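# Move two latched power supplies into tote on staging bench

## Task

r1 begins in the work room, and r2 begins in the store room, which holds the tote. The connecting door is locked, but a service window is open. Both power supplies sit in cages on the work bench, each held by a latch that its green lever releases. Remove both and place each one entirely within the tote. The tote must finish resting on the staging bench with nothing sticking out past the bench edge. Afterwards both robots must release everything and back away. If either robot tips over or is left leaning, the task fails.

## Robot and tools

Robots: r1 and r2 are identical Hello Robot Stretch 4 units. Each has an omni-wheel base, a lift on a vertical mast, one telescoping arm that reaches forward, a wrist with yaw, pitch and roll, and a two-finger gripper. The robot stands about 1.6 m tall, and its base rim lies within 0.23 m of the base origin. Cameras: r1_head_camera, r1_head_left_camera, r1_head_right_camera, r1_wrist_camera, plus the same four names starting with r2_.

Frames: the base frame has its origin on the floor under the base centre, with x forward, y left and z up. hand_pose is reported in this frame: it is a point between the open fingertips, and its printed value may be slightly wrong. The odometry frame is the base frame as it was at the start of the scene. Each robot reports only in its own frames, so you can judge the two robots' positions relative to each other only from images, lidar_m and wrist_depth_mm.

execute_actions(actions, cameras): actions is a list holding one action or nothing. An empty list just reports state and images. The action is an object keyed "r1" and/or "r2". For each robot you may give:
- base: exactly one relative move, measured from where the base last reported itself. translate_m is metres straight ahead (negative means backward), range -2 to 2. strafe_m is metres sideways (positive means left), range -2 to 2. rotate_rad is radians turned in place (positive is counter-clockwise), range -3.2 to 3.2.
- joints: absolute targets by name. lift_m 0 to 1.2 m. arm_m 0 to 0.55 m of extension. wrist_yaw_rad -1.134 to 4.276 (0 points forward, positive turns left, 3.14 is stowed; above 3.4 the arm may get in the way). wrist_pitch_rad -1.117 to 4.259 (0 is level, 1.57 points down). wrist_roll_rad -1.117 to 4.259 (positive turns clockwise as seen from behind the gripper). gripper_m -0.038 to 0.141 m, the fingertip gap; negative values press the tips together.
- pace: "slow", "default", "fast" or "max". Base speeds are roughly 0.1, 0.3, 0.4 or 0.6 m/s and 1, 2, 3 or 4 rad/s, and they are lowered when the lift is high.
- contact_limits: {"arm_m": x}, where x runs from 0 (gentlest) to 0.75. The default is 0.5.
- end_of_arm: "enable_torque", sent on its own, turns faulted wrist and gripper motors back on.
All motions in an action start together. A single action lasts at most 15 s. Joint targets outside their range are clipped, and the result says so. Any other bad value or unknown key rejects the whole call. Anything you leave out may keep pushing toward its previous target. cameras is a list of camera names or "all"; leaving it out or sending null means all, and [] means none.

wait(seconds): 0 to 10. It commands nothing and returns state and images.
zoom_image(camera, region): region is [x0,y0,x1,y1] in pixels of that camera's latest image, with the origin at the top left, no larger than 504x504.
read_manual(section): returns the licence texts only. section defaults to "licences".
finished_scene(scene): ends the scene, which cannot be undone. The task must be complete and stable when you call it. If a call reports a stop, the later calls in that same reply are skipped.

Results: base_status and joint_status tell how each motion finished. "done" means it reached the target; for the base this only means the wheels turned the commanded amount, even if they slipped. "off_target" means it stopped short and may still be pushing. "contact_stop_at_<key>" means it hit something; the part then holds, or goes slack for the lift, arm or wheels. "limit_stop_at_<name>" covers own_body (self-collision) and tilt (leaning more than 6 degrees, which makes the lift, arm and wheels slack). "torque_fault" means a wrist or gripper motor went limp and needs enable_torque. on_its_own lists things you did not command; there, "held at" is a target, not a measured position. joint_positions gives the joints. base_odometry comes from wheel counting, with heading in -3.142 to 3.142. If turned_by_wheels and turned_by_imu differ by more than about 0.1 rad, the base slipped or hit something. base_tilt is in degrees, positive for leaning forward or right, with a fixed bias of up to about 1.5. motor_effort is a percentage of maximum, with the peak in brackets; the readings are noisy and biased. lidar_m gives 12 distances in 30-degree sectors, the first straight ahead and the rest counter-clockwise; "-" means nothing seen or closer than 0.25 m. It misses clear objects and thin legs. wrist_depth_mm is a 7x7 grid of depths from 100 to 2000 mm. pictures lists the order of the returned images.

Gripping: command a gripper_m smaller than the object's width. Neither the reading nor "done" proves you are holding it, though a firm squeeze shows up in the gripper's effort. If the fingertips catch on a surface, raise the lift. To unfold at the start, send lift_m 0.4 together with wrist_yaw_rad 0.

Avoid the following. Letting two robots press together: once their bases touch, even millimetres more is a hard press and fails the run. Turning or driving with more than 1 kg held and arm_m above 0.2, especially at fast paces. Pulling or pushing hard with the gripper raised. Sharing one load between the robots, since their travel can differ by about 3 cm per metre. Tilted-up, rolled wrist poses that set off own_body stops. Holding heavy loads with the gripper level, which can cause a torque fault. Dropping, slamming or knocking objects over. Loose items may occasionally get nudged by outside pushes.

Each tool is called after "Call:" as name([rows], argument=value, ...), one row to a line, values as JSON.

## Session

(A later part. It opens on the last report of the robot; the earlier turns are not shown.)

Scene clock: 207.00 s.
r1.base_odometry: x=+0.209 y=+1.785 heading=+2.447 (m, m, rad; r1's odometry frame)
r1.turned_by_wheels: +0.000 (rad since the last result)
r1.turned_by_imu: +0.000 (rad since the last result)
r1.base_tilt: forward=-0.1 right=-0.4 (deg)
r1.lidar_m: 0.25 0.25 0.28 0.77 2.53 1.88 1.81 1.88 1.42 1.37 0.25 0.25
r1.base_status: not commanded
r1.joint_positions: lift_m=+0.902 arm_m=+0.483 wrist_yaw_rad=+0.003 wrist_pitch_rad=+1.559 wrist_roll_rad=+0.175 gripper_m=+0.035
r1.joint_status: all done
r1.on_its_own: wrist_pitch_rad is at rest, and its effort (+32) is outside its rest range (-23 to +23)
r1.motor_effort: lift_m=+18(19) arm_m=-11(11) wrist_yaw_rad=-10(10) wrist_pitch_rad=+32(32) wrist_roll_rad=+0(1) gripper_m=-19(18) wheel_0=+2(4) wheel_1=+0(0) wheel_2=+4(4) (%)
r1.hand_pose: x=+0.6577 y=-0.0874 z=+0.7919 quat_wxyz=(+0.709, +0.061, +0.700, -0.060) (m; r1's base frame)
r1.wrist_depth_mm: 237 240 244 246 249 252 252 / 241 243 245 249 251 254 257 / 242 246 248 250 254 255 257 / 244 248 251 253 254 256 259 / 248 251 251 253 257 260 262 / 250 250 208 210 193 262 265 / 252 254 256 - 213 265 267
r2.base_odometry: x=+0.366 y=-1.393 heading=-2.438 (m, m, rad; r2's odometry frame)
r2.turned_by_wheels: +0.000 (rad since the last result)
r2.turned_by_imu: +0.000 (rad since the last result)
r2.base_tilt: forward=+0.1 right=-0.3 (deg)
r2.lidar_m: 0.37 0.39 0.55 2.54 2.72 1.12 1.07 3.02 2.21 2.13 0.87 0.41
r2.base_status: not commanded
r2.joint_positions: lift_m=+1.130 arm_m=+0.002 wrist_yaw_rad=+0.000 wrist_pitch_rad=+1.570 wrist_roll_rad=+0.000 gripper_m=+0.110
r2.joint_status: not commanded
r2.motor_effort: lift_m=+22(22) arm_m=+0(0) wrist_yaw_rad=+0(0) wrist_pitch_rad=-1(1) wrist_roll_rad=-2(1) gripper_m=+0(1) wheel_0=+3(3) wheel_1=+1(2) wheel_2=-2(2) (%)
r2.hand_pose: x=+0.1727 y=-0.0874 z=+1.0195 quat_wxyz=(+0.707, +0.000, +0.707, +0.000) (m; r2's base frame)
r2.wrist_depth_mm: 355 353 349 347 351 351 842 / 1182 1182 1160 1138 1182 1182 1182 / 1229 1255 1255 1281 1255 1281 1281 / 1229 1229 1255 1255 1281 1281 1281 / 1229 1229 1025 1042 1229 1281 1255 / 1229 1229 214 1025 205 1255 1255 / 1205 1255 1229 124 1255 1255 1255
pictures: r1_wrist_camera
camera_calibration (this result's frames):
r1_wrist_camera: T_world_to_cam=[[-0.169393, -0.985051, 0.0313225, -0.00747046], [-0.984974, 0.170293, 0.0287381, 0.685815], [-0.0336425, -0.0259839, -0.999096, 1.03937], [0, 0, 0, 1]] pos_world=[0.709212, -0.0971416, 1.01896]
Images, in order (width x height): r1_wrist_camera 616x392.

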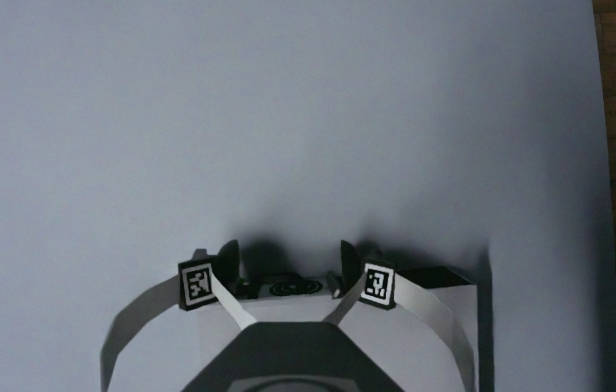

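Call:
execute_actions([
  {"r1":{"base":{"strafe_m":0.003},"joints":{"gripper_m":0.01,"lift_m":0.892},"pace":"slow"}},
], cameras=["r1_wrist_camera"])

Call:
zoom_image(camera="r1_wrist_camera", region=[160, 220, 440, 340])

Scene clock: 208.53 s.
r1.base_odometry: x=+0.207 y=+1.782 heading=+2.447 (m, m, rad; r1's odometry frame)
r1.turned_by_wheels: +0.000 (rad since the last result)
r1.turned_by_imu: +0.000 (rad since the last result)
r1.base_tilt: forward=+0.0 right=-0.3 (deg)
r1.lidar_m: 0.25 0.25 0.28 0.77 2.53 1.90 1.81 1.89 1.44 1.36 0.25 0.25
r1.base_status: done
r1.joint_positions: lift_m=+0.892 arm_m=+0.483 wrist_yaw_rad=+0.004 wrist_pitch_rad=+1.557 wrist_roll_rad=+0.175 gripper_m=+0.011
r1.joint_status: all done
r1.on_its_own: wrist_pitch_rad is at rest, and its effort (+35) is outside its rest range (-23 to +23)
r1.motor_effort: lift_m=+17(18) arm_m=-11(11) wrist_yaw_rad=-12(13) wrist_pitch_rad=+35(36) wrist_roll_rad=-2(2) gripper_m=-25(23) wheel_0=+0(2) wheel_1=+1(3) wheel_2=+4(4) (%)
r1.hand_pose: x=+0.6581 y=-0.0874 z=+0.7820 quat_wxyz=(+0.709, +0.061, +0.700, -0.060) (m; r1's base frame)
r1.wrist_depth_mm: 231 233 235 237 240 244 246 / 232 236 237 240 242 245 248 / 234 236 239 241 245 247 249 / 236 240 241 244 247 250 252 / 238 241 241 245 247 251 253 / 240 167 198 202 203 236 255 / 243 244 247 - 205 207 258
r2.base_odometry: x=+0.366 y=-1.393 heading=-2.438 (m, m, rad; r2's odometry frame)
r2.turned_by_wheels: +0.000 (rad since the last result)
r2.turned_by_imu: +0.000 (rad since the last result)
r2.base_tilt: forward=+0.3 right=-0.3 (deg)
r2.lidar_m: 0.39 0.39 0.54 2.56 2.71 1.15 1.08 3.00 2.20 2.13 0.86 0.40
r2.base_status: not commanded
r2.joint_positions: lift_m=+1.130 arm_m=+0.002 wrist_yaw_rad=+0.000 wrist_pitch_rad=+1.570 wrist_roll_rad=+0.000 gripper_m=+0.110
r2.joint_status: not commanded
r2.motor_effort: lift_m=+22(22) arm_m=+0(0) wrist_yaw_rad=+0(0) wrist_pitch_rad=-1(2) wrist_roll_rad=-2(2) gripper_m=-2(2) wheel_0=+4(3) wheel_1=+1(1) wheel_2=-1(2) (%)
r2.hand_pose: x=+0.1727 y=-0.0874 z=+1.0195 quat_wxyz=(+0.707, +0.000, +0.707, +0.000) (m; r2's base frame)
r2.wrist_depth_mm: 355 351 349 349 349 351 831 / 1160 1205 1182 1182 1205 1205 1182 / 1255 1255 1255 1281 1281 1255 1255 / 1255 1255 1281 1255 1229 1255 1281 / 1229 1229 1042 1025 1281 1255 1255 / 1229 1229 214 1025 206 1255 1255 / 1229 1229 1229 124 1229 1255 1255
pictures: r1_wrist_camera
camera_calibration (this result's frames):
r1_wrist_camera: T_world_to_cam=[[-0.168698, -0.985178, 0.0310736, -0.00734804], [-0.985142, 0.169554, 0.0273169, 0.687731], [-0.0321807, -0.0260036, -0.999144, 1.02859], [0, 0, 0, 1]] pos_world=[0.709374, -0.0970997, 1.00915]
Images, in order (width x height): r1_wrist_camera 616x392.

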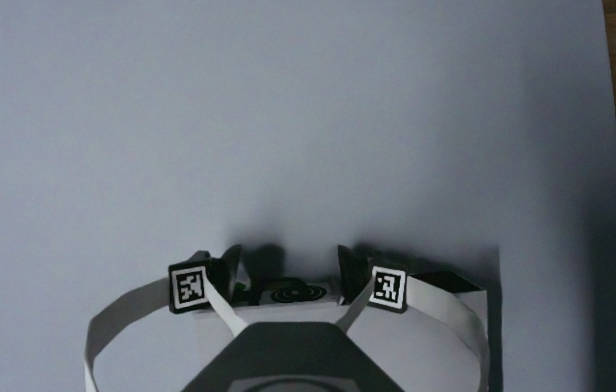

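Region (160, 220, 440, 340) of r1_wrist_camera's 616x392 image, scaled by 1.800; it fills the top 216 rows of this view, and the rest is white.

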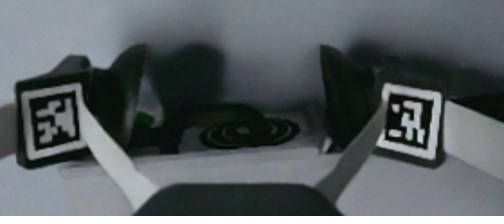

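Call:
execute_actions([
  {"r1":{"joints":{"arm_m":0.494},"pace":"slow"}},
], cameras=["r1_wrist_camera"])

Call:
zoom_image(camera="r1_wrist_camera", region=[160, 220, 440, 340])

Scene clock: 209.67 s.
r1.base_odometry: x=+0.207 y=+1.782 heading=+2.447 (m, m, rad; r1's odometry frame)
r1.turned_by_wheels: +0.000 (rad since the last result)
r1.turned_by_imu: +0.000 (rad since the last result)
r1.base_tilt: forward=-0.1 right=-0.4 (deg)
r1.lidar_m: 0.25 0.25 0.25 0.83 2.55 1.89 1.79 1.93 1.43 1.38 0.26 0.25
r1.base_status: not commanded
r1.joint_positions: lift_m=+0.892 arm_m=+0.492 wrist_yaw_rad=-0.002 wrist_pitch_rad=+1.574 wrist_roll_rad=+0.175 gripper_m=+0.011
r1.joint_status: all done
r1.motor_effort: lift_m=+17(18) arm_m=+10(12) wrist_yaw_rad=+3(12) wrist_pitch_rad=-11(37) wrist_roll_rad=-2(4) gripper_m=-23(25) wheel_0=+0(1) wheel_1=+1(1) wheel_2=+1(4) (%)
r1.hand_pose: x=+0.6622 y=-0.0874 z=+0.7819 quat_wxyz=(+0.703, +0.062, +0.705, -0.063) (m; r1's base frame)
r1.wrist_depth_mm: 227 229 232 234 237 239 241 / 229 229 235 237 240 242 243 / 231 235 238 240 241 246 246 / 235 236 239 244 245 248 251 / 237 240 242 245 247 252 253 / 240 175 197 202 203 239 257 / 242 245 247 - 206 207 258
r2.base_odometry: x=+0.366 y=-1.393 heading=-2.438 (m, m, rad; r2's odometry frame)
r2.turned_by_wheels: +0.000 (rad since the last result)
r2.turned_by_imu: +0.000 (rad since the last result)
r2.base_tilt: forward=+0.1 right=-0.2 (deg)
r2.lidar_m: 0.38 0.40 0.57 2.55 2.71 1.14 1.07 2.99 2.20 2.13 0.86 0.41
r2.base_status: not commanded
r2.joint_positions: lift_m=+1.130 arm_m=+0.002 wrist_yaw_rad=+0.000 wrist_pitch_rad=+1.570 wrist_roll_rad=+0.000 gripper_m=+0.110
r2.joint_status: not commanded
r2.motor_effort: lift_m=+22(22) arm_m=+0(1) wrist_yaw_rad=+0(0) wrist_pitch_rad=-1(0) wrist_roll_rad=-2(3) gripper_m=-2(1) wheel_0=+3(3) wheel_1=+2(2) wheel_2=-2(2) (%)
r2.hand_pose: x=+0.1727 y=-0.0874 z=+1.0195 quat_wxyz=(+0.707, +0.000, +0.707, +0.000) (m; r2's base frame)
r2.wrist_depth_mm: 353 351 349 351 351 353 831 / 1182 1160 1138 1182 1182 1205 1182 / 1255 1229 1255 1255 1255 1255 1281 / 1255 1255 1255 1255 1281 1281 1281 / 1229 1229 1042 1042 1255 1255 1255 / 1229 1255 214 1042 206 1255 1255 / 1205 1229 1229 124 1255 1281 1281
pictures: r1_wrist_camera
camera_calibration (this result's frames):
r1_wrist_camera: T_world_to_cam=[[-0.173348, -0.984276, 0.0339252, -0.00575608], [-0.983648, 0.17474, 0.0436211, 0.678406], [-0.0488633, -0.0258088, -0.998472, 1.03923], [0, 0, 0, 1]] pos_world=[0.717094, -0.0973892, 1.00824]
Images, in order (width x height): r1_wrist_camera 616x392.

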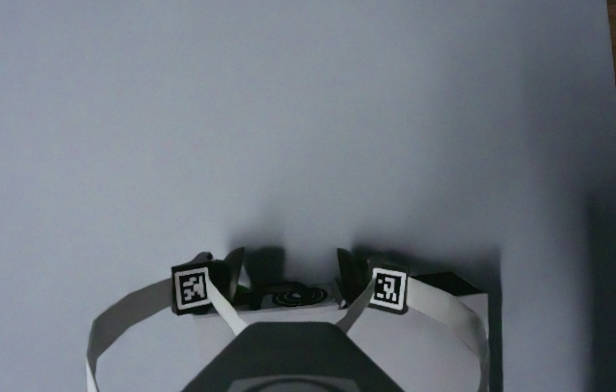

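Region (160, 220, 440, 340) of r1_wrist_camera's 616x392 image, scaled by 1.800; it fills the top 216 rows of this view, and the rest is white.

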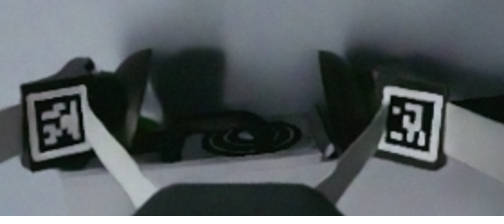

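Call:
execute_actions([
  {"r1":{"joints":{"arm_m":0.499},"pace":"slow"}},
], cameras=["r1_wrist_camera"])

Call:
zoom_image(camera="r1_wrist_camera", region=[160, 220, 440, 340])

Scene clock: 210.53 s.
r1.base_odometry: x=+0.207 y=+1.782 heading=+2.447 (m, m, rad; r1's odometry frame)
r1.turned_by_wheels: +0.000 (rad since the last result)
r1.turned_by_imu: +0.000 (rad since the last result)
r1.base_tilt: forward=-0.1 right=-0.4 (deg)
r1.lidar_m: 0.25 0.25 0.28 0.79 2.53 1.88 1.81 1.90 1.43 1.36 0.26 0.25
r1.base_status: not commanded
r1.joint_positions: lift_m=+0.892 arm_m=+0.497 wrist_yaw_rad=-0.003 wrist_pitch_rad=+1.581 wrist_roll_rad=+0.175 gripper_m=+0.011
r1.joint_status: all done
r1.on_its_own: wrist_pitch_rad is at rest, and its effort (-32) is outside its rest range (-23 to +23)
r1.motor_effort: lift_m=+17(17) arm_m=+12(11) wrist_yaw_rad=+8(8) wrist_pitch_rad=-32(34) wrist_roll_rad=+2(1) gripper_m=-24(23) wheel_0=+1(0) wheel_1=+1(1) wheel_2=-1(1) (%)
r1.hand_pose: x=+0.6644 y=-0.0874 z=+0.7820 quat_wxyz=(+0.701, +0.063, +0.708, -0.063) (m; r1's base frame)
r1.wrist_depth_mm: 224 228 230 232 235 238 241 / 228 230 233 235 238 241 242 / 231 232 236 239 241 243 246 / 233 236 237 241 245 248 249 / 235 239 240 244 247 249 254 / 238 174 196 206 202 240 256 / 243 246 248 - 206 207 259
r2.base_odometry: x=+0.366 y=-1.393 heading=-2.438 (m, m, rad; r2's odometry frame)
r2.turned_by_wheels: +0.000 (rad since the last result)
r2.turned_by_imu: +0.000 (rad since the last result)
r2.base_tilt: forward=+0.1 right=-0.2 (deg)
r2.lidar_m: 0.37 0.38 0.55 2.56 2.71 1.12 1.09 3.01 2.20 2.12 0.85 0.40
r2.base_status: not commanded
r2.joint_positions: lift_m=+1.130 arm_m=+0.002 wrist_yaw_rad=+0.000 wrist_pitch_rad=+1.570 wrist_roll_rad=+0.000 gripper_m=+0.110
r2.joint_status: not commanded
r2.motor_effort: lift_m=+22(22) arm_m=+0(0) wrist_yaw_rad=+0(0) wrist_pitch_rad=-1(1) wrist_roll_rad=-2(3) gripper_m=-1(1) wheel_0=+3(3) wheel_1=+2(2) wheel_2=-2(2) (%)
r2.hand_pose: x=+0.1727 y=-0.0874 z=+1.0195 quat_wxyz=(+0.707, +0.000, +0.707, +0.000) (m; r2's base frame)
r2.wrist_depth_mm: 355 353 351 349 351 351 831 / 1182 1182 1160 1160 1182 1160 1205 / 1255 1255 1255 1281 1255 1255 1281 / 1255 1255 1255 1255 1255 1255 1255 / 1229 1229 1042 1025 1255 1281 1255 / 1229 1255 214 1025 206 1255 1281 / 1229 1229 1229 124 1255 1255 1281
pictures: r1_wrist_camera
camera_calibration (this result's frames):
r1_wrist_camera: T_world_to_cam=[[-0.174739, -0.983984, 0.0352356, -0.00542636], [-0.98299, 0.176394, 0.0511438, 0.67447], [-0.0565401, -0.0256994, -0.99807, 1.04415], [0, 0, 0, 1]] pos_world=[0.721085, -0.0974781, 1.00783]
Images, in order (width x height): r1_wrist_camera 616x392.

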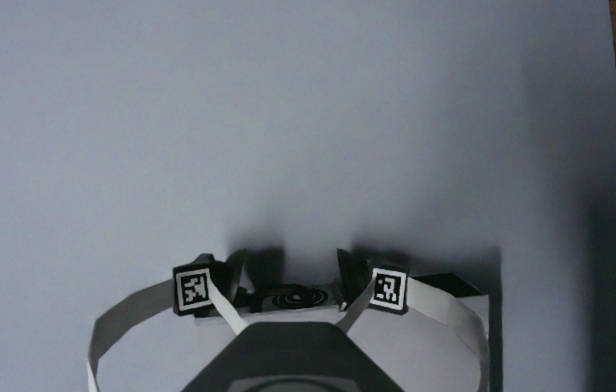

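Region (160, 220, 440, 340) of r1_wrist_camera's 616x392 image, scaled by 1.800; it fills the top 216 rows of this view, and the rest is white.

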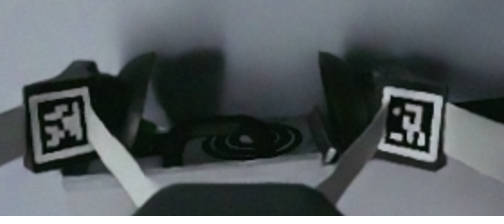

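Call:
execute_actions([
  {"r1":{"joints":{"arm_m":0.502,"wrist_roll_rad":0.15},"pace":"slow"}},
], cameras=["r1_wrist_camera"])

Call:
zoom_image(camera="r1_wrist_camera", region=[160, 220, 440, 340])

Scene clock: 211.30 s.
r1.base_odometry: x=+0.207 y=+1.782 heading=+2.447 (m, m, rad; r1's odometry frame)
r1.turned_by_wheels: +0.000 (rad since the last result)
r1.turned_by_imu: +0.000 (rad since the last result)
r1.base_tilt: forward=+0.0 right=-0.4 (deg)
r1.lidar_m: 0.25 0.25 0.26 0.78 2.53 1.87 1.80 1.90 1.44 1.37 0.27 0.25
r1.base_status: not commanded
r1.joint_positions: lift_m=+0.892 arm_m=+0.500 wrist_yaw_rad=+0.000 wrist_pitch_rad=+1.570 wrist_roll_rad=+0.150 gripper_m=+0.010
r1.joint_status: all done
r1.motor_effort: lift_m=+17(17) arm_m=+9(13) wrist_yaw_rad=-1(9) wrist_pitch_rad=+1(34) wrist_roll_rad=-2(3) gripper_m=-5(24) wheel_0=+2(8) wheel_1=+1(5) wheel_2=+0(6) (%)
r1.hand_pose: x=+0.6716 y=-0.0874 z=+0.7819 quat_wxyz=(+0.706, +0.053, +0.705, -0.053) (m; r1's base frame)
r1.wrist_depth_mm: 228 229 231 235 236 240 242 / 229 232 234 237 240 242 245 / 233 236 236 240 243 245 249 / 234 237 240 242 245 248 250 / 237 239 242 244 247 252 253 / 240 242 187 193 202 253 256 / 241 243 245 - 204 206 259
r2.base_odometry: x=+0.366 y=-1.393 heading=-2.438 (m, m, rad; r2's odometry frame)
r2.turned_by_wheels: +0.000 (rad since the last result)
r2.turned_by_imu: +0.000 (rad since the last result)
r2.base_tilt: forward=+0.1 right=-0.2 (deg)
r2.lidar_m: 0.37 0.41 0.56 2.57 2.72 1.12 1.08 3.01 2.22 2.14 0.85 0.40
r2.base_status: not commanded
r2.joint_positions: lift_m=+1.130 arm_m=+0.002 wrist_yaw_rad=+0.000 wrist_pitch_rad=+1.570 wrist_roll_rad=+0.000 gripper_m=+0.110
r2.joint_status: not commanded
r2.motor_effort: lift_m=+23(22) arm_m=+0(0) wrist_yaw_rad=+0(0) wrist_pitch_rad=-1(1) wrist_roll_rad=-3(4) gripper_m=-1(1) wheel_0=+3(3) wheel_1=+2(2) wheel_2=-2(2) (%)
r2.hand_pose: x=+0.1727 y=-0.0874 z=+1.0195 quat_wxyz=(+0.707, +0.000, +0.707, +0.000) (m; r2's base frame)
r2.wrist_depth_mm: 355 351 349 349 349 351 831 / 1205 1182 1182 1182 1182 1205 1160 / 1255 1255 1281 1255 1255 1281 1281 / 1229 1255 1255 1255 1255 1281 1255 / 1229 1229 1042 1042 1255 1255 1281 / 1229 1255 215 1025 205 1281 1255 / 1229 1229 1255 124 1255 1255 1255
pictures: r1_wrist_camera
camera_calibration (this result's frames):
r1_wrist_camera: T_world_to_cam=[[-0.147488, -0.988504, 0.033263, -0.0213331], [-0.988078, 0.148759, 0.0396654, 0.691533], [-0.0441576, -0.0270162, -0.998659, 1.03657], [0, 0, 0, 1]] pos_world=[0.725915, -0.0959559, 1.00846]
Images, in order (width x height): r1_wrist_camera 616x392.

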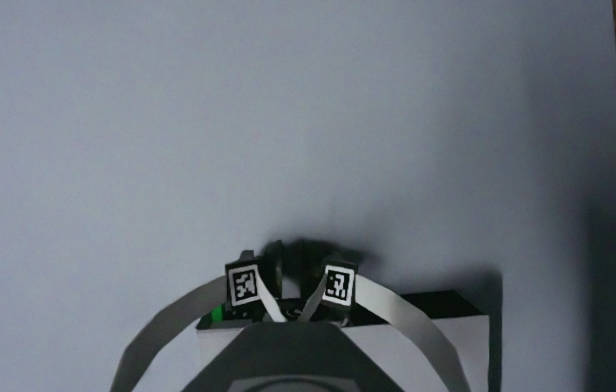

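Region (160, 220, 440, 340) of r1_wrist_camera's 616x392 image, scaled by 1.800; it fills the top 216 rows of this view, and the rest is white.

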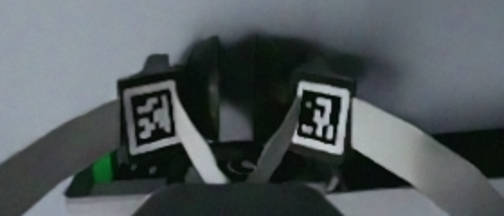

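Call:
execute_actions([
  {"r1":{"base":{"translate_m":-0.128},"joints":{"lift_m":0.96,"arm_m":0.55,"gripper_m":0.075}}},
], cameras=[])

Scene clock: 213.60 s.
r1.base_odometry: x=+0.305 y=+1.700 heading=+2.447 (m, m, rad; r1's odometry frame)
r1.turned_by_wheels: +0.000 (rad since the last result)
r1.turned_by_imu: +0.000 (rad since the last result)
r1.base_tilt: forward=+0.0 right=-0.3 (deg)
r1.lidar_m: 0.28 0.32 0.44 2.67 2.35 1.73 1.69 1.77 1.40 1.34 0.44 0.29
r1.base_status: done
r1.joint_positions: lift_m=+0.960 arm_m=+0.548 wrist_yaw_rad=+0.000 wrist_pitch_rad=+1.570 wrist_roll_rad=+0.150 gripper_m=+0.075
r1.joint_status: all done
r1.motor_effort: lift_m=+22(25) arm_m=+8(13) wrist_yaw_rad=-2(1) wrist_pitch_rad=+0(1) wrist_roll_rad=-1(2) gripper_m=-2(7) wheel_0=+0(1) wheel_1=+1(6) wheel_2=+0(8) (%)
r1.hand_pose: x=+0.7197 y=-0.0874 z=+0.8495 quat_wxyz=(+0.705, +0.053, +0.705, -0.053) (m; r1's base frame)
r1.wrist_depth_mm: 291 293 296 301 304 307 1060 / 296 294 298 304 304 309 1078 / 296 298 301 306 310 312 1098 / 298 303 263 263 267 317 322 / 301 304 264 267 268 320 325 / 306 309 265 268 204 324 329 / 309 312 314 - 276 329 330
r2.base_odometry: x=+0.366 y=-1.393 heading=-2.438 (m, m, rad; r2's odometry frame)
r2.turned_by_wheels: +0.000 (rad since the last result)
r2.turned_by_imu: +0.001 (rad since the last result)
r2.base_tilt: forward=+0.1 right=-0.2 (deg)
r2.lidar_m: 0.38 0.39 0.54 2.58 2.73 1.14 1.10 3.05 2.21 2.13 0.84 0.38
r2.base_status: not commanded
r2.joint_positions: lift_m=+1.130 arm_m=+0.002 wrist_yaw_rad=+0.000 wrist_pitch_rad=+1.570 wrist_roll_rad=+0.000 gripper_m=+0.110
r2.joint_status: not commanded
r2.motor_effort: lift_m=+22(22) arm_m=-1(0) wrist_yaw_rad=+0(0) wrist_pitch_rad=-1(1) wrist_roll_rad=-2(3) gripper_m=-1(1) wheel_0=+3(3) wheel_1=+2(1) wheel_2=-2(2) (%)
r2.hand_pose: x=+0.1727 y=-0.0874 z=+1.0195 quat_wxyz=(+0.707, +0.000, +0.707, +0.000) (m; r2's base frame)
r2.wrist_depth_mm: 353 349 349 349 351 351 842 / 1182 1160 1182 1160 1182 1182 1182 / 1255 1229 1255 1255 1281 1255 1281 / 1229 1229 1229 1255 1255 1281 1281 / 1255 1255 1025 1025 1255 1255 1281 / 1229 1255 213 1025 206 1229 1281 / 1229 1255 1229 124 1281 1255 1255
pictures: none
No camera images: the call's "cameras" was empty. Leave "cameras" out to get every camera's image.

Call:
execute_actions([
  {"r1":{"base":{"strafe_m":0.3},"joints":{"wrist_pitch_rad":0.3,"arm_m":0.16,"wrist_roll_rad":0.0,"wrist_yaw_rad":-0.03},"pace":"fast"}},
], cameras=[])

Call:
execute_actions([
  {"r1":{"base":{"strafe_m":0.785},"joints":{"lift_m":0.704},"pace":"fast"}},
], cameras=["r1_wrist_camera"])

Scene clock: 215.97 s.
r1.base_odometry: x=+0.113 y=+1.470 heading=+2.447 (m, m, rad; r1's odometry frame)
r1.turned_by_wheels: +0.000 (rad since the last result)
r1.turned_by_imu: +0.000 (rad since the last result)
r1.base_tilt: forward=+0.0 right=-0.3 (deg)
r1.lidar_m: 0.27 0.31 0.45 2.43 2.36 1.74 1.65 1.75 1.73 1.65 0.45 0.32
r1.base_status: done
r1.joint_positions: lift_m=+0.960 arm_m=+0.162 wrist_yaw_rad=-0.030 wrist_pitch_rad=+0.302 wrist_roll_rad=+0.000 gripper_m=+0.075
r1.joint_status: all done
r1.motor_effort: lift_m=+22(23) arm_m=-9(8) wrist_yaw_rad=-1(4) wrist_pitch_rad=-9(11) wrist_roll_rad=-1(3) gripper_m=+0(1) wheel_0=+1(9) wheel_1=+0(9) wheel_2=+1(2) (%)
r1.hand_pose: x=+0.6051 y=-0.0957 z=+1.0521 quat_wxyz=(+0.988, +0.002, +0.151, -0.015) (m; r1's base frame)
r1.wrist_depth_mm: - - - - - - - / - - - - - - - / - - - - - - - / - - - - - - - / - - 741 - - - - / 603 585 564 603 204 634 640 / 496 492 521 - 535 459 473
r2.base_odometry: x=+0.366 y=-1.393 heading=-2.438 (m, m, rad; r2's odometry frame)
r2.turned_by_wheels: +0.000 (rad since the last result)
r2.turned_by_imu: +0.001 (rad since the last result)
r2.base_tilt: forward=+0.1 right=-0.2 (deg)
r2.lidar_m: 0.39 0.40 0.57 2.57 2.72 1.14 1.09 3.01 2.18 2.13 0.89 0.40
r2.base_status: not commanded
r2.joint_positions: lift_m=+1.130 arm_m=+0.002 wrist_yaw_rad=+0.000 wrist_pitch_rad=+1.570 wrist_roll_rad=+0.000 gripper_m=+0.110
r2.joint_status: not commanded
r2.motor_effort: lift_m=+22(22) arm_m=+0(1) wrist_yaw_rad=+0(0) wrist_pitch_rad=-1(1) wrist_roll_rad=-2(3) gripper_m=-1(0) wheel_0=+3(3) wheel_1=+2(2) wheel_2=-2(2) (%)
r2.hand_pose: x=+0.1727 y=-0.0874 z=+1.0195 quat_wxyz=(+0.707, +0.000, +0.707, +0.000) (m; r2's base frame)
r2.wrist_depth_mm: 355 351 349 347 351 351 842 / 1160 1160 1160 1160 1182 1160 1182 / 1255 1255 1255 1255 1255 1281 1281 / 1255 1255 1255 1255 1255 1255 1281 / 1229 1255 1042 1025 1281 1281 1281 / 1229 1255 213 1042 205 1255 1281 / 1229 1229 1229 124 1255 1255 1281
pictures: none
No camera images: the call's "cameras" was empty. Leave "cameras" out to get every camera's image.

Scene clock: 219.47 s.
r1.base_odometry: x=-0.389 y=+0.867 heading=+2.448 (m, m, rad; r1's odometry frame)
r1.turned_by_wheels: +0.000 (rad since the last result)
r1.turned_by_imu: -0.002 (rad since the last result)
r1.base_tilt: forward=+0.0 right=-0.4 (deg)
r1.lidar_m: 0.31 0.33 1.68 1.63 1.88 1.73 1.65 1.74 2.40 1.19 0.46 0.31
r1.base_status: done
r1.joint_positions: lift_m=+0.704 arm_m=+0.162 wrist_yaw_rad=-0.030 wrist_pitch_rad=+0.302 wrist_roll_rad=+0.000 gripper_m=+0.075
r1.joint_status: all done
r1.motor_effort: lift_m=+18(19) arm_m=-9(9) wrist_yaw_rad=-1(1) wrist_pitch_rad=-7(7) wrist_roll_rad=-2(2) gripper_m=-1(2) wheel_0=+1(10) wheel_1=+0(7) wheel_2=+1(2) (%)
r1.hand_pose: x=+0.6051 y=-0.0957 z=+0.7965 quat_wxyz=(+0.988, +0.002, +0.151, -0.015) (m; r1's base frame)
r1.wrist_depth_mm: - - - - - - - / - - - - - - - / - - 452 512 699 - - / - 364 307 286 421 430 442 / 282 283 279 281 289 304 310 / 222 215 211 225 204 238 238 / 185 183 194 - 201 193 196
r2.base_odometry: x=+0.366 y=-1.393 heading=-2.438 (m, m, rad; r2's odometry frame)
r2.turned_by_wheels: +0.000 (rad since the last result)
r2.turned_by_imu: +0.001 (rad since the last result)
r2.base_tilt: forward=+0.1 right=-0.2 (deg)
r2.lidar_m: 0.38 0.42 0.56 2.56 2.74 1.14 1.10 3.00 2.19 2.14 0.85 0.40
r2.base_status: not commanded
r2.joint_positions: lift_m=+1.130 arm_m=+0.002 wrist_yaw_rad=+0.000 wrist_pitch_rad=+1.570 wrist_roll_rad=+0.000 gripper_m=+0.110
r2.joint_status: not commanded
r2.motor_effort: lift_m=+22(22) arm_m=-1(1) wrist_yaw_rad=+0(0) wrist_pitch_rad=-1(1) wrist_roll_rad=-3(3) gripper_m=-1(2) wheel_0=+3(3) wheel_1=+1(1) wheel_2=-2(2) (%)
r2.hand_pose: x=+0.1727 y=-0.0874 z=+1.0195 quat_wxyz=(+0.707, +0.000, +0.707, +0.000) (m; r2's base frame)
r2.wrist_depth_mm: 353 351 349 349 351 353 842 / 1205 1160 1205 1160 1182 1160 1182 / 1229 1229 1255 1281 1281 1281 1308 / 1229 1255 1229 1255 1255 1281 1281 / 1229 1255 1025 1042 1255 1281 1281 / 1255 1229 214 1025 205 1255 1255 / 1229 1229 1255 124 1229 1229 1255
pictures: r1_wrist_camera
camera_calibration (this result's frames):
r1_wrist_camera: T_world_to_cam=[[-0.0612672, -0.998049, 0.0120431, -0.0759538], [-0.336267, 0.00927899, -0.941721, 1.00036], [0.939772, -0.0617463, -0.33618, -0.0784195], [0, 0, 0, 1]] pos_world=[0.405432, -0.0899301, 0.916614]
Images, in order (width x height): r1_wrist_camera 616x392.

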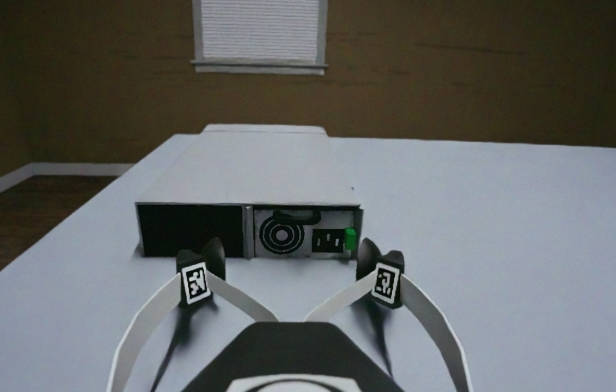

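Call:
zoom_image(camera="r1_wrist_camera", region=[220, 185, 380, 275])

Region (220, 185, 380, 275) of r1_wrist_camera's 616x392 image, scaled by 3.150; it fills the top 284 rows of this view, and the rest is white.

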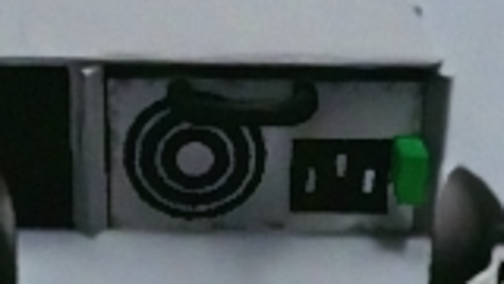

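Call:
execute_actions([
  {"r1":{"base":{"strafe_m":0.002},"joints":{"lift_m":0.71,"wrist_yaw_rad":-0.08,"wrist_roll_rad":0.12,"gripper_m":0.058,"arm_m":0.19}}},
], cameras=["r1_wrist_camera"])

Scene clock: 221.90 s.
r1.base_odometry: x=-0.390 y=+0.865 heading=+2.448 (m, m, rad; r1's odometry frame)
r1.turned_by_wheels: +0.000 (rad since the last result)
r1.turned_by_imu: +0.000 (rad since the last result)
r1.base_tilt: forward=-0.1 right=-0.3 (deg)
r1.lidar_m: 0.31 0.36 1.68 1.64 1.88 1.73 1.65 1.75 2.42 1.22 0.46 0.34
r1.base_status: done
r1.joint_positions: lift_m=+0.710 arm_m=+0.188 wrist_yaw_rad=-0.080 wrist_pitch_rad=+0.302 wrist_roll_rad=+0.120 gripper_m=+0.058
r1.joint_status: all done
r1.motor_effort: lift_m=+23(23) arm_m=+8(11) wrist_yaw_rad=-3(5) wrist_pitch_rad=-6(8) wrist_roll_rad=+2(6) gripper_m=-3(5) wheel_0=+0(3) wheel_1=+1(8) wheel_2=+1(0) (%)
r1.hand_pose: x=+0.6269 y=-0.1091 z=+0.8021 quat_wxyz=(+0.986, +0.065, +0.148, -0.048) (m; r1's base frame)
r1.wrist_depth_mm: - - - - - - - / - - - - - - - / - - 512 647 621 585 559 / - 407 312 317 399 384 370 / 1060 286 253 259 291 282 274 / 257 252 198 230 214 224 220 / 211 203 209 - 197 185 186
r2.base_odometry: x=+0.366 y=-1.393 heading=-2.438 (m, m, rad; r2's odometry frame)
r2.turned_by_wheels: +0.000 (rad since the last result)
r2.turned_by_imu: +0.001 (rad since the last result)
r2.base_tilt: forward=+0.1 right=-0.2 (deg)
r2.lidar_m: 0.38 0.39 0.57 2.59 2.71 1.14 1.08 3.02 2.21 2.14 0.86 0.41
r2.base_status: not commanded
r2.joint_positions: lift_m=+1.130 arm_m=+0.002 wrist_yaw_rad=+0.000 wrist_pitch_rad=+1.570 wrist_roll_rad=+0.000 gripper_m=+0.110
r2.joint_status: not commanded
r2.motor_effort: lift_m=+22(22) arm_m=+0(1) wrist_yaw_rad=+0(0) wrist_pitch_rad=-1(1) wrist_roll_rad=-3(4) gripper_m=-1(1) wheel_0=+3(3) wheel_1=+1(2) wheel_2=-2(2) (%)
r2.hand_pose: x=+0.1727 y=-0.0874 z=+1.0195 quat_wxyz=(+0.707, +0.000, +0.707, +0.000) (m; r2's base frame)
r2.wrist_depth_mm: 353 351 351 351 349 353 842 / 1182 1182 1160 1205 1182 1182 1205 / 1229 1281 1255 1255 1281 1281 1281 / 1255 1229 1255 1255 1281 1255 1281 / 1255 1229 1025 1025 1255 1281 1255 / 1229 1255 214 1025 206 1255 1255 / 1229 1229 1229 124 1229 1255 1255
pictures: r1_wrist_camera
camera_calibration (this result's frames):
r1_wrist_camera: T_world_to_cam=[[-0.145627, -0.98411, -0.101586, 0.0574399], [-0.323807, 0.144437, -0.935033, 1.01465], [0.934848, -0.103272, -0.339696, -0.0964848], [0, 0, 0, 1]] pos_world=[0.427114, -0.0999894, 0.921789]
Images, in order (width x height): r1_wrist_camera 616x392.

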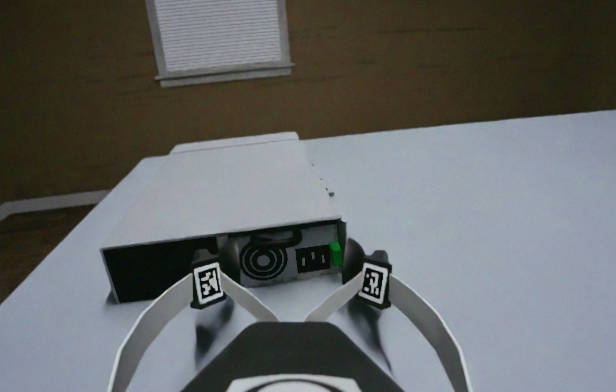

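Call:
execute_actions([
  {"r1":{"joints":{"arm_m":0.202,"gripper_m":0.042},"pace":"slow","contact_limits":{"arm_m":0.35}}},
], cameras=[])

Call:
execute_actions([
  {"r1":{"joints":{"arm_m":0.21,"gripper_m":0.025},"pace":"slow","contact_limits":{"arm_m":0.35}}},
], cameras=[])

Call:
execute_actions([
  {"r1":{"base":{"strafe_m":-0.005},"joints":{"arm_m":0.218,"gripper_m":0.0,"wrist_pitch_rad":0.305},"pace":"slow","contact_limits":{"arm_m":0.35}}},
], cameras=["r1_wrist_camera"])

Call:
zoom_image(camera="r1_wrist_camera", region=[180, 200, 420, 340])

Scene clock: 223.20 s.
r1.base_odometry: x=-0.390 y=+0.865 heading=+2.448 (m, m, rad; r1's odometry frame)
r1.turned_by_wheels: +0.000 (rad since the last result)
r1.turned_by_imu: +0.000 (rad since the last result)
r1.base_tilt: forward=-0.1 right=-0.4 (deg)
r1.lidar_m: 0.30 0.33 1.68 1.60 1.88 1.73 1.63 1.75 2.41 1.23 0.45 0.34
r1.base_status: not commanded
r1.joint_positions: lift_m=+0.710 arm_m=+0.200 wrist_yaw_rad=-0.085 wrist_pitch_rad=+0.303 wrist_roll_rad=+0.120 gripper_m=+0.042
r1.joint_status: all done
r1.motor_effort: lift_m=+23(23) arm_m=+10(9) wrist_yaw_rad=+12(12) wrist_pitch_rad=-9(10) wrist_roll_rad=+0(1) gripper_m=-5(3) wheel_0=-1(1) wheel_1=+1(1) wheel_2=+0(0) (%)
r1.contact_limits: arm_m 0.35
r1.hand_pose: x=+0.6381 y=-0.1104 z=+0.8019 quat_wxyz=(+0.986, +0.065, +0.148, -0.051) (m; r1's base frame)
r1.wrist_depth_mm: - - - - - - - / - - - - - - - / - - - 647 621 580 559 / - 404 310 322 399 382 366 / 1098 259 239 247 293 283 274 / 258 243 198 230 192 224 219 / 209 203 208 - 196 183 186
r2.base_odometry: x=+0.366 y=-1.393 heading=-2.438 (m, m, rad; r2's odometry frame)
r2.turned_by_wheels: +0.000 (rad since the last result)
r2.turned_by_imu: +0.000 (rad since the last result)
r2.base_tilt: forward=+0.1 right=-0.2 (deg)
r2.lidar_m: 0.38 0.37 0.58 2.59 2.71 1.13 1.08 2.99 2.19 2.14 0.86 0.42
r2.base_status: not commanded
r2.joint_positions: lift_m=+1.130 arm_m=+0.002 wrist_yaw_rad=+0.000 wrist_pitch_rad=+1.570 wrist_roll_rad=+0.000 gripper_m=+0.110
r2.joint_status: not commanded
r2.motor_effort: lift_m=+22(22) arm_m=+0(0) wrist_yaw_rad=+0(0) wrist_pitch_rad=+0(1) wrist_roll_rad=-2(5) gripper_m=-1(1) wheel_0=+3(4) wheel_1=+2(1) wheel_2=-2(2) (%)
r2.hand_pose: x=+0.1727 y=-0.0874 z=+1.0195 quat_wxyz=(+0.707, +0.000, +0.707, +0.000) (m; r2's base frame)
r2.wrist_depth_mm: 353 349 351 349 349 351 831 / 1182 1160 1182 1160 1182 1182 1182 / 1281 1281 1255 1281 1255 1281 1281 / 1229 1229 1255 1281 1229 1281 1255 / 1229 1229 1025 1042 1255 1281 1255 / 1229 1255 214 1042 206 1229 1255 / 1229 1229 1281 124 1255 1281 1281
pictures: none
No camera images: the call's "cameras" was empty. Leave "cameras" out to get every camera's image.

Scene clock: 224.27 s.
r1.base_odometry: x=-0.390 y=+0.865 heading=+2.448 (m, m, rad; r1's odometry frame)
r1.turned_by_wheels: +0.000 (rad since the last result)
r1.turned_by_imu: +0.000 (rad since the last result)
r1.base_tilt: forward=-0.1 right=-0.4 (deg)
r1.lidar_m: 0.33 0.34 1.67 1.61 1.91 1.72 1.65 1.71 2.37 1.20 0.46 0.33
r1.base_status: not commanded
r1.joint_positions: lift_m=+0.710 arm_m=+0.207 wrist_yaw_rad=-0.082 wrist_pitch_rad=+0.306 wrist_roll_rad=+0.120 gripper_m=+0.025
r1.joint_status: all done
r1.motor_effort: lift_m=+22(23) arm_m=+14(15) wrist_yaw_rad=+6(13) wrist_pitch_rad=-17(17) wrist_roll_rad=-2(0) gripper_m=-9(8) wheel_0=+2(2) wheel_1=+2(2) wheel_2=-2(2) (%)
r1.contact_limits: arm_m 0.35
r1.hand_pose: x=+0.6454 y=-0.1098 z=+0.8012 quat_wxyz=(+0.985, +0.065, +0.150, -0.050) (m; r1's base frame)
r1.wrist_depth_mm: - - - - - - - / - - - - - - - / - - 496 627 603 569 544 / - 397 303 310 394 377 362 / 1042 255 235 240 290 281 270 / 255 235 205 229 192 221 217 / 208 201 206 - 195 182 185
r2.base_odometry: x=+0.366 y=-1.393 heading=-2.438 (m, m, rad; r2's odometry frame)
r2.turned_by_wheels: +0.000 (rad since the last result)
r2.turned_by_imu: +0.000 (rad since the last result)
r2.base_tilt: forward=+0.1 right=-0.2 (deg)
r2.lidar_m: 0.37 0.40 0.55 2.57 2.70 1.15 1.08 2.99 2.19 2.13 0.84 0.39
r2.base_status: not commanded
r2.joint_positions: lift_m=+1.130 arm_m=+0.002 wrist_yaw_rad=+0.000 wrist_pitch_rad=+1.570 wrist_roll_rad=+0.000 gripper_m=+0.110
r2.joint_status: not commanded
r2.motor_effort: lift_m=+22(22) arm_m=+0(1) wrist_yaw_rad=+0(0) wrist_pitch_rad=-1(1) wrist_roll_rad=-3(3) gripper_m=-2(2) wheel_0=+3(3) wheel_1=+1(2) wheel_2=-2(2) (%)
r2.hand_pose: x=+0.1727 y=-0.0874 z=+1.0195 quat_wxyz=(+0.707, +0.000, +0.707, +0.000) (m; r2's base frame)
r2.wrist_depth_mm: 353 351 349 351 349 351 842 / 1205 1160 1160 1182 1182 1182 1182 / 1255 1255 1255 1281 1255 1281 1281 / 1255 1255 1255 1255 1255 1281 1255 / 1229 1229 1042 1042 1255 1255 1255 / 1229 1229 214 1025 205 1255 1281 / 1229 1229 1229 124 1255 1255 1255
pictures: none
No camera images: the call's "cameras" was empty. Leave "cameras" out to get every camera's image.

Scene clock: 225.57 s.
r1.base_odometry: x=-0.387 y=+0.869 heading=+2.447 (m, m, rad; r1's odometry frame)
r1.turned_by_wheels: +0.000 (rad since the last result)
r1.turned_by_imu: +0.013 (rad since the last result)
r1.base_tilt: forward=-0.1 right=-0.4 (deg)
r1.lidar_m: 0.32 0.36 1.67 1.65 1.89 1.69 1.65 1.72 2.42 1.16 0.46 0.32
r1.base_status: done
r1.joint_positions: lift_m=+0.710 arm_m=+0.216 wrist_yaw_rad=-0.088 wrist_pitch_rad=+0.312 wrist_roll_rad=+0.120 gripper_m=+0.001
r1.joint_status: all done
r1.on_its_own: wrist_yaw_rad is at rest, and its effort (+20) is outside its rest range (-13 to +13)
r1.motor_effort: lift_m=+20(22) arm_m=+12(20) wrist_yaw_rad=+20(35) wrist_pitch_rad=-20(23) wrist_roll_rad=+1(0) gripper_m=-21(25) wheel_0=+0(9) wheel_1=+2(7) wheel_2=-7(11) (%)
r1.contact_limits: arm_m 0.35
r1.hand_pose: x=+0.6526 y=-0.1111 z=+0.7997 quat_wxyz=(+0.985, +0.066, +0.152, -0.052) (m; r1's base frame)
r1.wrist_depth_mm: - - - - - - - / - - - - - - - / - - 473 615 591 559 530 / - 389 298 289 387 373 357 / 1060 249 229 235 285 276 268 / 251 224 202 228 187 220 215 / 207 200 205 - 194 181 184
r2.base_odometry: x=+0.366 y=-1.393 heading=-2.438 (m, m, rad; r2's odometry frame)
r2.turned_by_wheels: +0.000 (rad since the last result)
r2.turned_by_imu: +0.000 (rad since the last result)
r2.base_tilt: forward=+0.1 right=-0.2 (deg)
r2.lidar_m: 0.38 0.39 0.56 2.55 2.71 1.13 1.07 3.02 2.19 2.12 0.84 0.41
r2.base_status: not commanded
r2.joint_positions: lift_m=+1.130 arm_m=+0.002 wrist_yaw_rad=+0.000 wrist_pitch_rad=+1.570 wrist_roll_rad=+0.000 gripper_m=+0.110
r2.joint_status: not commanded
r2.motor_effort: lift_m=+22(22) arm_m=-1(0) wrist_yaw_rad=+0(0) wrist_pitch_rad=-1(0) wrist_roll_rad=-3(2) gripper_m=+0(1) wheel_0=+3(3) wheel_1=+2(1) wheel_2=-2(2) (%)
r2.hand_pose: x=+0.1727 y=-0.0874 z=+1.0195 quat_wxyz=(+0.707, +0.000, +0.707, +0.000) (m; r2's base frame)
r2.wrist_depth_mm: 355 351 351 349 351 351 842 / 1182 1182 1160 1182 1182 1182 1205 / 1255 1308 1255 1255 1281 1281 1255 / 1229 1229 1255 1255 1281 1255 1255 / 1229 1255 1025 1042 1255 1255 1255 / 1229 1255 213 1025 205 1255 1255 / 1205 1229 1229 124 1229 1255 1255
pictures: r1_wrist_camera
camera_calibration (this result's frames):
r1_wrist_camera: T_world_to_cam=[[-0.154193, -0.982875, -0.100901, 0.0641513], [-0.331471, 0.147663, -0.931838, 1.02382], [0.93078, -0.110238, -0.348563, -0.112565], [0, 0, 0, 1]] pos_world=[0.454033, -0.100537, 0.921275]
Images, in order (width x height): r1_wrist_camera 616x392.

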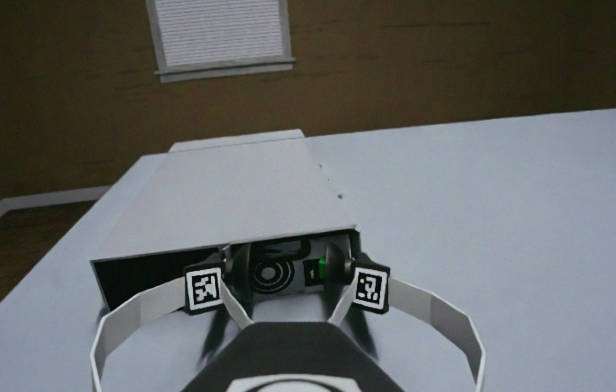

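Region (180, 200, 420, 340) of r1_wrist_camera's 616x392 image, scaled by 2.100; it fills the top 294 rows of this view, and the rest is white.

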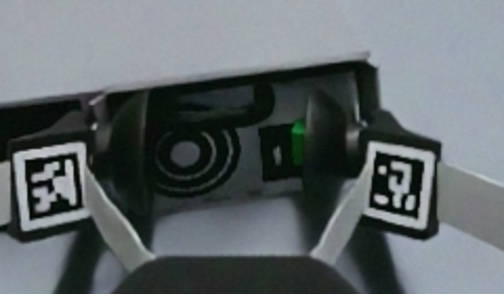

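Call:
execute_actions([
  {"r1":{"base":{"rotate_rad":-0.024},"pace":"slow"}},
], cameras=[])

Call:
execute_actions([
  {"r1":{"joints":{"arm_m":0.224},"pace":"slow","contact_limits":{"arm_m":0.35}}},
], cameras=["r1_wrist_camera"])

Call:
zoom_image(camera="r1_wrist_camera", region=[180, 200, 420, 340])

Scene clock: 226.33 s.
r1.base_odometry: x=-0.387 y=+0.869 heading=+2.424 (m, m, rad; r1's odometry frame)
r1.turned_by_wheels: -0.023 (rad since the last result)
r1.turned_by_imu: -0.023 (rad since the last result)
r1.base_tilt: forward=+0.0 right=-0.4 (deg)
r1.lidar_m: 0.29 0.34 1.68 1.60 1.85 1.73 1.65 1.73 2.40 1.28 0.49 0.33
r1.base_status: done
r1.joint_positions: lift_m=+0.710 arm_m=+0.216 wrist_yaw_rad=-0.078 wrist_pitch_rad=+0.312 wrist_roll_rad=+0.119 gripper_m=+0.001
r1.joint_status: not commanded
r1.motor_effort: lift_m=+21(20) arm_m=+12(12) wrist_yaw_rad=-8(20) wrist_pitch_rad=-22(21) wrist_roll_rad=+1(5) gripper_m=-19(24) wheel_0=+6(7) wheel_1=+4(6) wheel_2=-2(7) (%)
r1.hand_pose: x=+0.6537 y=-0.1086 z=+0.7995 quat_wxyz=(+0.985, +0.065, +0.153, -0.048) (m; r1's base frame)
r1.wrist_depth_mm: - - - - - - - / - - - - - - - / - - 473 603 580 554 525 / - 362 296 304 382 366 353 / 334 249 229 234 287 276 267 / 250 171 202 224 188 217 214 / 207 198 204 - 193 179 183
r2.base_odometry: x=+0.366 y=-1.393 heading=-2.438 (m, m, rad; r2's odometry frame)
r2.turned_by_wheels: +0.000 (rad since the last result)
r2.turned_by_imu: +0.000 (rad since the last result)
r2.base_tilt: forward=+0.2 right=-0.2 (deg)
r2.lidar_m: 0.38 0.39 0.54 2.59 2.70 1.14 1.08 3.01 2.20 2.15 0.86 0.39
r2.base_status: not commanded
r2.joint_positions: lift_m=+1.130 arm_m=+0.002 wrist_yaw_rad=+0.000 wrist_pitch_rad=+1.570 wrist_roll_rad=+0.000 gripper_m=+0.110
r2.joint_status: not commanded
r2.motor_effort: lift_m=+22(22) arm_m=+0(1) wrist_yaw_rad=+0(0) wrist_pitch_rad=-1(0) wrist_roll_rad=-2(3) gripper_m=-1(2) wheel_0=+3(3) wheel_1=+2(2) wheel_2=-2(2) (%)
r2.hand_pose: x=+0.1727 y=-0.0874 z=+1.0195 quat_wxyz=(+0.707, +0.000, +0.707, +0.000) (m; r2's base frame)
r2.wrist_depth_mm: 353 351 349 349 349 353 831 / 1182 1160 1182 1160 1182 1182 1182 / 1229 1255 1255 1255 1281 1281 1281 / 1229 1255 1255 1255 1255 1255 1281 / 1229 1229 1042 1025 1255 1281 1281 / 1229 1255 214 1042 206 1255 1255 / 1229 1255 1229 124 1255 1255 1255
pictures: none
No camera images: the call's "cameras" was empty. Leave "cameras" out to get every camera's image.

Scene clock: 227.20 s.
r1.base_odometry: x=-0.387 y=+0.868 heading=+2.423 (m, m, rad; r1's odometry frame)
r1.turned_by_wheels: -0.001 (rad since the last result)
r1.turned_by_imu: +0.009 (rad since the last result)
r1.base_tilt: forward=-0.1 right=-0.3 (deg)
r1.lidar_m: 0.32 0.34 1.69 1.64 1.88 1.72 1.65 1.74 2.42 1.25 0.46 0.34
r1.base_status: not commanded
r1.joint_positions: lift_m=+0.710 arm_m=+0.221 wrist_yaw_rad=-0.091 wrist_pitch_rad=+0.314 wrist_roll_rad=+0.119 gripper_m=+0.000
r1.joint_status: all done
r1.on_its_own: wrist_yaw_rad is at rest, and its effort (+29) is outside its rest range (-13 to +13); wrist_pitch_rad is at rest, and its effort (-27) is outside its rest range (-23 to +23)
r1.motor_effort: lift_m=+21(20) arm_m=+18(21) wrist_yaw_rad=+29(29) wrist_pitch_rad=-27(30) wrist_roll_rad=+3(4) gripper_m=-16(20) wheel_0=+4(6) wheel_1=+3(6) wheel_2=-13(13) (%)
r1.contact_limits: arm_m 0.35
r1.hand_pose: x=+0.6569 y=-0.1120 z=+0.7990 quat_wxyz=(+0.984, +0.066, +0.153, -0.054) (m; r1's base frame)
r1.wrist_depth_mm: - - - - - - - / - - - - - - - / - - 469 603 585 549 525 / - 359 297 301 384 366 355 / 334 248 229 232 286 274 267 / 250 172 208 225 185 219 214 / 204 199 204 - 193 180 183
r2.base_odometry: x=+0.366 y=-1.393 heading=-2.438 (m, m, rad; r2's odometry frame)
r2.turned_by_wheels: +0.000 (rad since the last result)
r2.turned_by_imu: +0.000 (rad since the last result)
r2.base_tilt: forward=+0.1 right=-0.1 (deg)
r2.lidar_m: 0.39 0.40 0.56 2.54 2.72 1.14 1.08 3.02 2.21 2.13 0.87 0.40
r2.base_status: not commanded
r2.joint_positions: lift_m=+1.130 arm_m=+0.002 wrist_yaw_rad=+0.000 wrist_pitch_rad=+1.570 wrist_roll_rad=+0.000 gripper_m=+0.110
r2.joint_status: not commanded
r2.motor_effort: lift_m=+22(22) arm_m=+0(1) wrist_yaw_rad=+0(0) wrist_pitch_rad=-1(1) wrist_roll_rad=-3(4) gripper_m=-1(1) wheel_0=+3(3) wheel_1=+2(2) wheel_2=-2(2) (%)
r2.hand_pose: x=+0.1727 y=-0.0874 z=+1.0195 quat_wxyz=(+0.707, +0.000, +0.707, +0.000) (m; r2's base frame)
r2.wrist_depth_mm: 353 351 351 349 351 351 842 / 1182 1182 1182 1182 1160 1182 1182 / 1229 1229 1255 1281 1281 1281 1255 / 1255 1255 1255 1255 1255 1281 1281 / 1229 1255 1042 1042 1255 1255 1255 / 1205 1229 214 1042 205 1255 1255 / 1205 1229 1229 124 1255 1255 1255
pictures: r1_wrist_camera
camera_calibration (this result's frames):
r1_wrist_camera: T_world_to_cam=[[-0.157548, -0.982452, -0.099834, 0.0652685], [-0.333548, 0.148097, -0.931028, 1.02547], [0.929475, -0.113382, -0.351028, -0.11446], [0, 0, 0, 1]] pos_world=[0.458715, -0.100724, 0.921079]
Images, in order (width x height): r1_wrist_camera 616x392.

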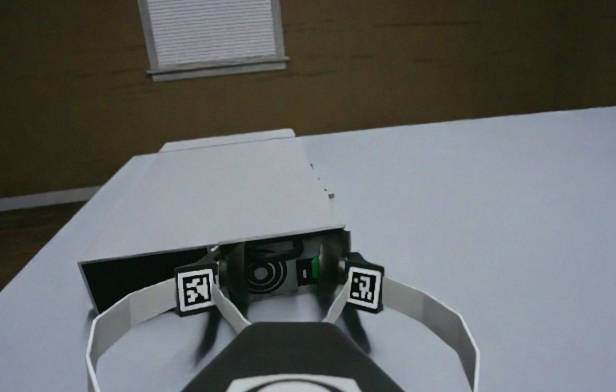

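Region (180, 200, 420, 340) of r1_wrist_camera's 616x392 image, scaled by 2.100; it fills the top 294 rows of this view, and the rest is white.

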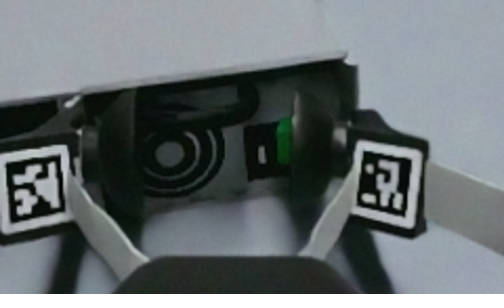

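Seated under push. Squeeze first (arm only slightly), with right rotation.

Call:
execute_actions([
  {"r1":{"base":{"rotate_rad":-0.012},"joints":{"arm_m":0.226,"gripper_m":-0.02,"wrist_pitch_rad":0.31},"pace":"slow","contact_limits":{"arm_m":0.35}}},
], cameras=[])

Call:
execute_actions([
  {"r1":{"joints":{"arm_m":0.23,"gripper_m":-0.038,"wrist_pitch_rad":0.316},"pace":"slow","contact_limits":{"arm_m":0.35}}},
], cameras=["r1_wrist_camera"])

Call:
zoom_image(camera="r1_wrist_camera", region=[180, 200, 420, 340])

Scene clock: 228.37 s.
r1.base_odometry: x=-0.386 y=+0.868 heading=+2.411 (m, m, rad; r1's odometry frame)
r1.turned_by_wheels: -0.012 (rad since the last result)
r1.turned_by_imu: -0.012 (rad since the last result)
r1.base_tilt: forward=-0.1 right=-0.4 (deg)
r1.lidar_m: 0.30 0.34 1.69 1.60 1.87 1.74 1.65 1.71 2.38 1.31 0.46 0.34
r1.base_status: done
r1.joint_positions: lift_m=+0.710 arm_m=+0.224 wrist_yaw_rad=-0.080 wrist_pitch_rad=+0.318 wrist_roll_rad=+0.119 gripper_m=-0.019
r1.joint_status: all done
r1.on_its_own: wrist_pitch_rad is at rest, and its effort (-24) is outside its rest range (-23 to +23)
r1.motor_effort: lift_m=+21(20) arm_m=+13(19) wrist_yaw_rad=-1(31) wrist_pitch_rad=-24(22) wrist_roll_rad=+4(2) gripper_m=-25(27) wheel_0=+6(7) wheel_1=+3(4) wheel_2=-5(11) (%)
r1.contact_limits: arm_m 0.35
r1.hand_pose: x=+0.6607 y=-0.1091 z=+0.7980 quat_wxyz=(+0.984, +0.065, +0.156, -0.049) (m; r1's base frame)
r1.wrist_depth_mm: - - - - - - - / - - - - - - - / - - 455 549 569 544 512 / - 327 290 298 379 364 349 / 329 242 224 229 282 271 264 / 247 171 204 223 184 216 212 / 200 198 202 - 191 180 181
r2.base_odometry: x=+0.366 y=-1.393 heading=-2.438 (m, m, rad; r2's odometry frame)
r2.turned_by_wheels: +0.000 (rad since the last result)
r2.turned_by_imu: +0.000 (rad since the last result)
r2.base_tilt: forward=+0.2 right=-0.2 (deg)
r2.lidar_m: 0.36 0.40 0.55 2.58 2.72 1.11 1.09 3.03 2.20 2.13 0.85 0.39
r2.base_status: not commanded
r2.joint_positions: lift_m=+1.130 arm_m=+0.002 wrist_yaw_rad=+0.000 wrist_pitch_rad=+1.570 wrist_roll_rad=+0.000 gripper_m=+0.110
r2.joint_status: not commanded
r2.motor_effort: lift_m=+22(22) arm_m=+0(1) wrist_yaw_rad=+0(0) wrist_pitch_rad=-1(1) wrist_roll_rad=-4(3) gripper_m=-1(0) wheel_0=+3(3) wheel_1=+2(1) wheel_2=-2(2) (%)
r2.hand_pose: x=+0.1727 y=-0.0874 z=+1.0195 quat_wxyz=(+0.707, +0.000, +0.707, +0.000) (m; r2's base frame)
r2.wrist_depth_mm: 353 353 349 349 351 351 842 / 1205 1160 1182 1182 1182 1182 1182 / 1255 1255 1281 1255 1255 1281 1281 / 1255 1255 1229 1281 1255 1308 1255 / 1255 1255 1025 1042 1255 1281 1281 / 1229 1255 214 1025 206 1255 1255 / 1229 1229 1229 124 1229 1255 1255
pictures: none
No camera images: the call's "cameras" was empty. Leave "cameras" out to get every camera's image.

Scene clock: 229.33 s.
r1.base_odometry: x=-0.386 y=+0.868 heading=+2.411 (m, m, rad; r1's odometry frame)
r1.turned_by_wheels: +0.000 (rad since the last result)
r1.turned_by_imu: +0.000 (rad since the last result)
r1.base_tilt: forward=+0.0 right=-0.4 (deg)
r1.lidar_m: 0.31 0.36 1.66 1.63 1.89 1.73 1.65 1.73 2.40 1.33 0.47 0.34
r1.base_status: not commanded
r1.joint_positions: lift_m=+0.710 arm_m=+0.228 wrist_yaw_rad=-0.081 wrist_pitch_rad=+0.324 wrist_roll_rad=+0.118 gripper_m=-0.037
r1.joint_status: all done
r1.motor_effort: lift_m=+20(20) arm_m=+13(18) wrist_yaw_rad=+1(9) wrist_pitch_rad=-22(24) wrist_roll_rad=+4(4) gripper_m=-29(29) wheel_0=+5(6) wheel_1=+2(3) wheel_2=-5(5) (%)
r1.contact_limits: arm_m 0.35
r1.hand_pose: x=+0.6642 y=-0.1092 z=+0.7964 quat_wxyz=(+0.984, +0.065, +0.158, -0.049) (m; r1's base frame)
r1.wrist_depth_mm: - - - - - - - / - - - - - - - / - - 445 535 559 525 504 / - 319 283 294 370 357 345 / 324 238 216 225 279 268 260 / 243 168 198 220 182 213 211 / 197 196 201 - 190 179 181
r2.base_odometry: x=+0.366 y=-1.393 heading=-2.438 (m, m, rad; r2's odometry frame)
r2.turned_by_wheels: +0.000 (rad since the last result)
r2.turned_by_imu: +0.000 (rad since the last result)
r2.base_tilt: forward=+0.1 right=-0.2 (deg)
r2.lidar_m: 0.38 0.40 0.58 2.56 2.72 1.13 1.10 3.01 2.19 2.13 0.83 0.38
r2.base_status: not commanded
r2.joint_positions: lift_m=+1.130 arm_m=+0.002 wrist_yaw_rad=+0.000 wrist_pitch_rad=+1.570 wrist_roll_rad=+0.000 gripper_m=+0.110
r2.joint_status: not commanded
r2.motor_effort: lift_m=+22(22) arm_m=+0(0) wrist_yaw_rad=+0(0) wrist_pitch_rad=-1(2) wrist_roll_rad=-3(4) gripper_m=-2(1) wheel_0=+3(3) wheel_1=+1(2) wheel_2=-2(2) (%)
r2.hand_pose: x=+0.1727 y=-0.0874 z=+1.0195 quat_wxyz=(+0.707, +0.000, +0.707, +0.000) (m; r2's base frame)
r2.wrist_depth_mm: 353 351 351 347 349 351 842 / 1182 1160 1160 1182 1205 1160 1182 / 1255 1255 1255 1255 1255 1255 1308 / 1229 1255 1255 1255 1255 1255 1255 / 1229 1255 1025 1042 1281 1229 1281 / 1229 1229 214 1042 206 1255 1255 / 1229 1229 1255 123 1255 1255 1255
pictures: r1_wrist_camera
camera_calibration (this result's frames):
r1_wrist_camera: T_world_to_cam=[[-0.148322, -0.983976, -0.0989491, 0.0619059], [-0.343615, 0.145099, -0.927833, 1.02896], [0.927324, -0.103618, -0.359631, -0.112476], [0, 0, 0, 1]] pos_world=[0.46705, -0.100042, 0.92038]
Images, in order (width x height): r1_wrist_camera 616x392.

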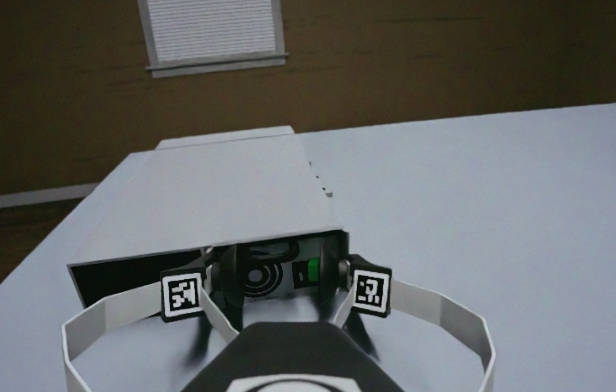

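Region (180, 200, 420, 340) of r1_wrist_camera's 616x392 image, scaled by 2.100; it fills the top 294 rows of this view, and the rest is white.

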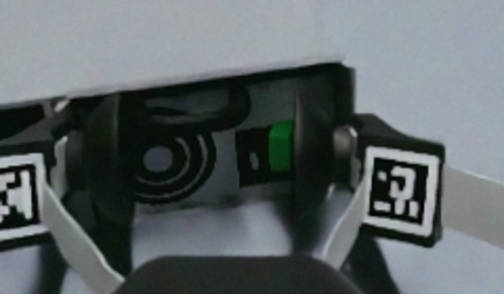

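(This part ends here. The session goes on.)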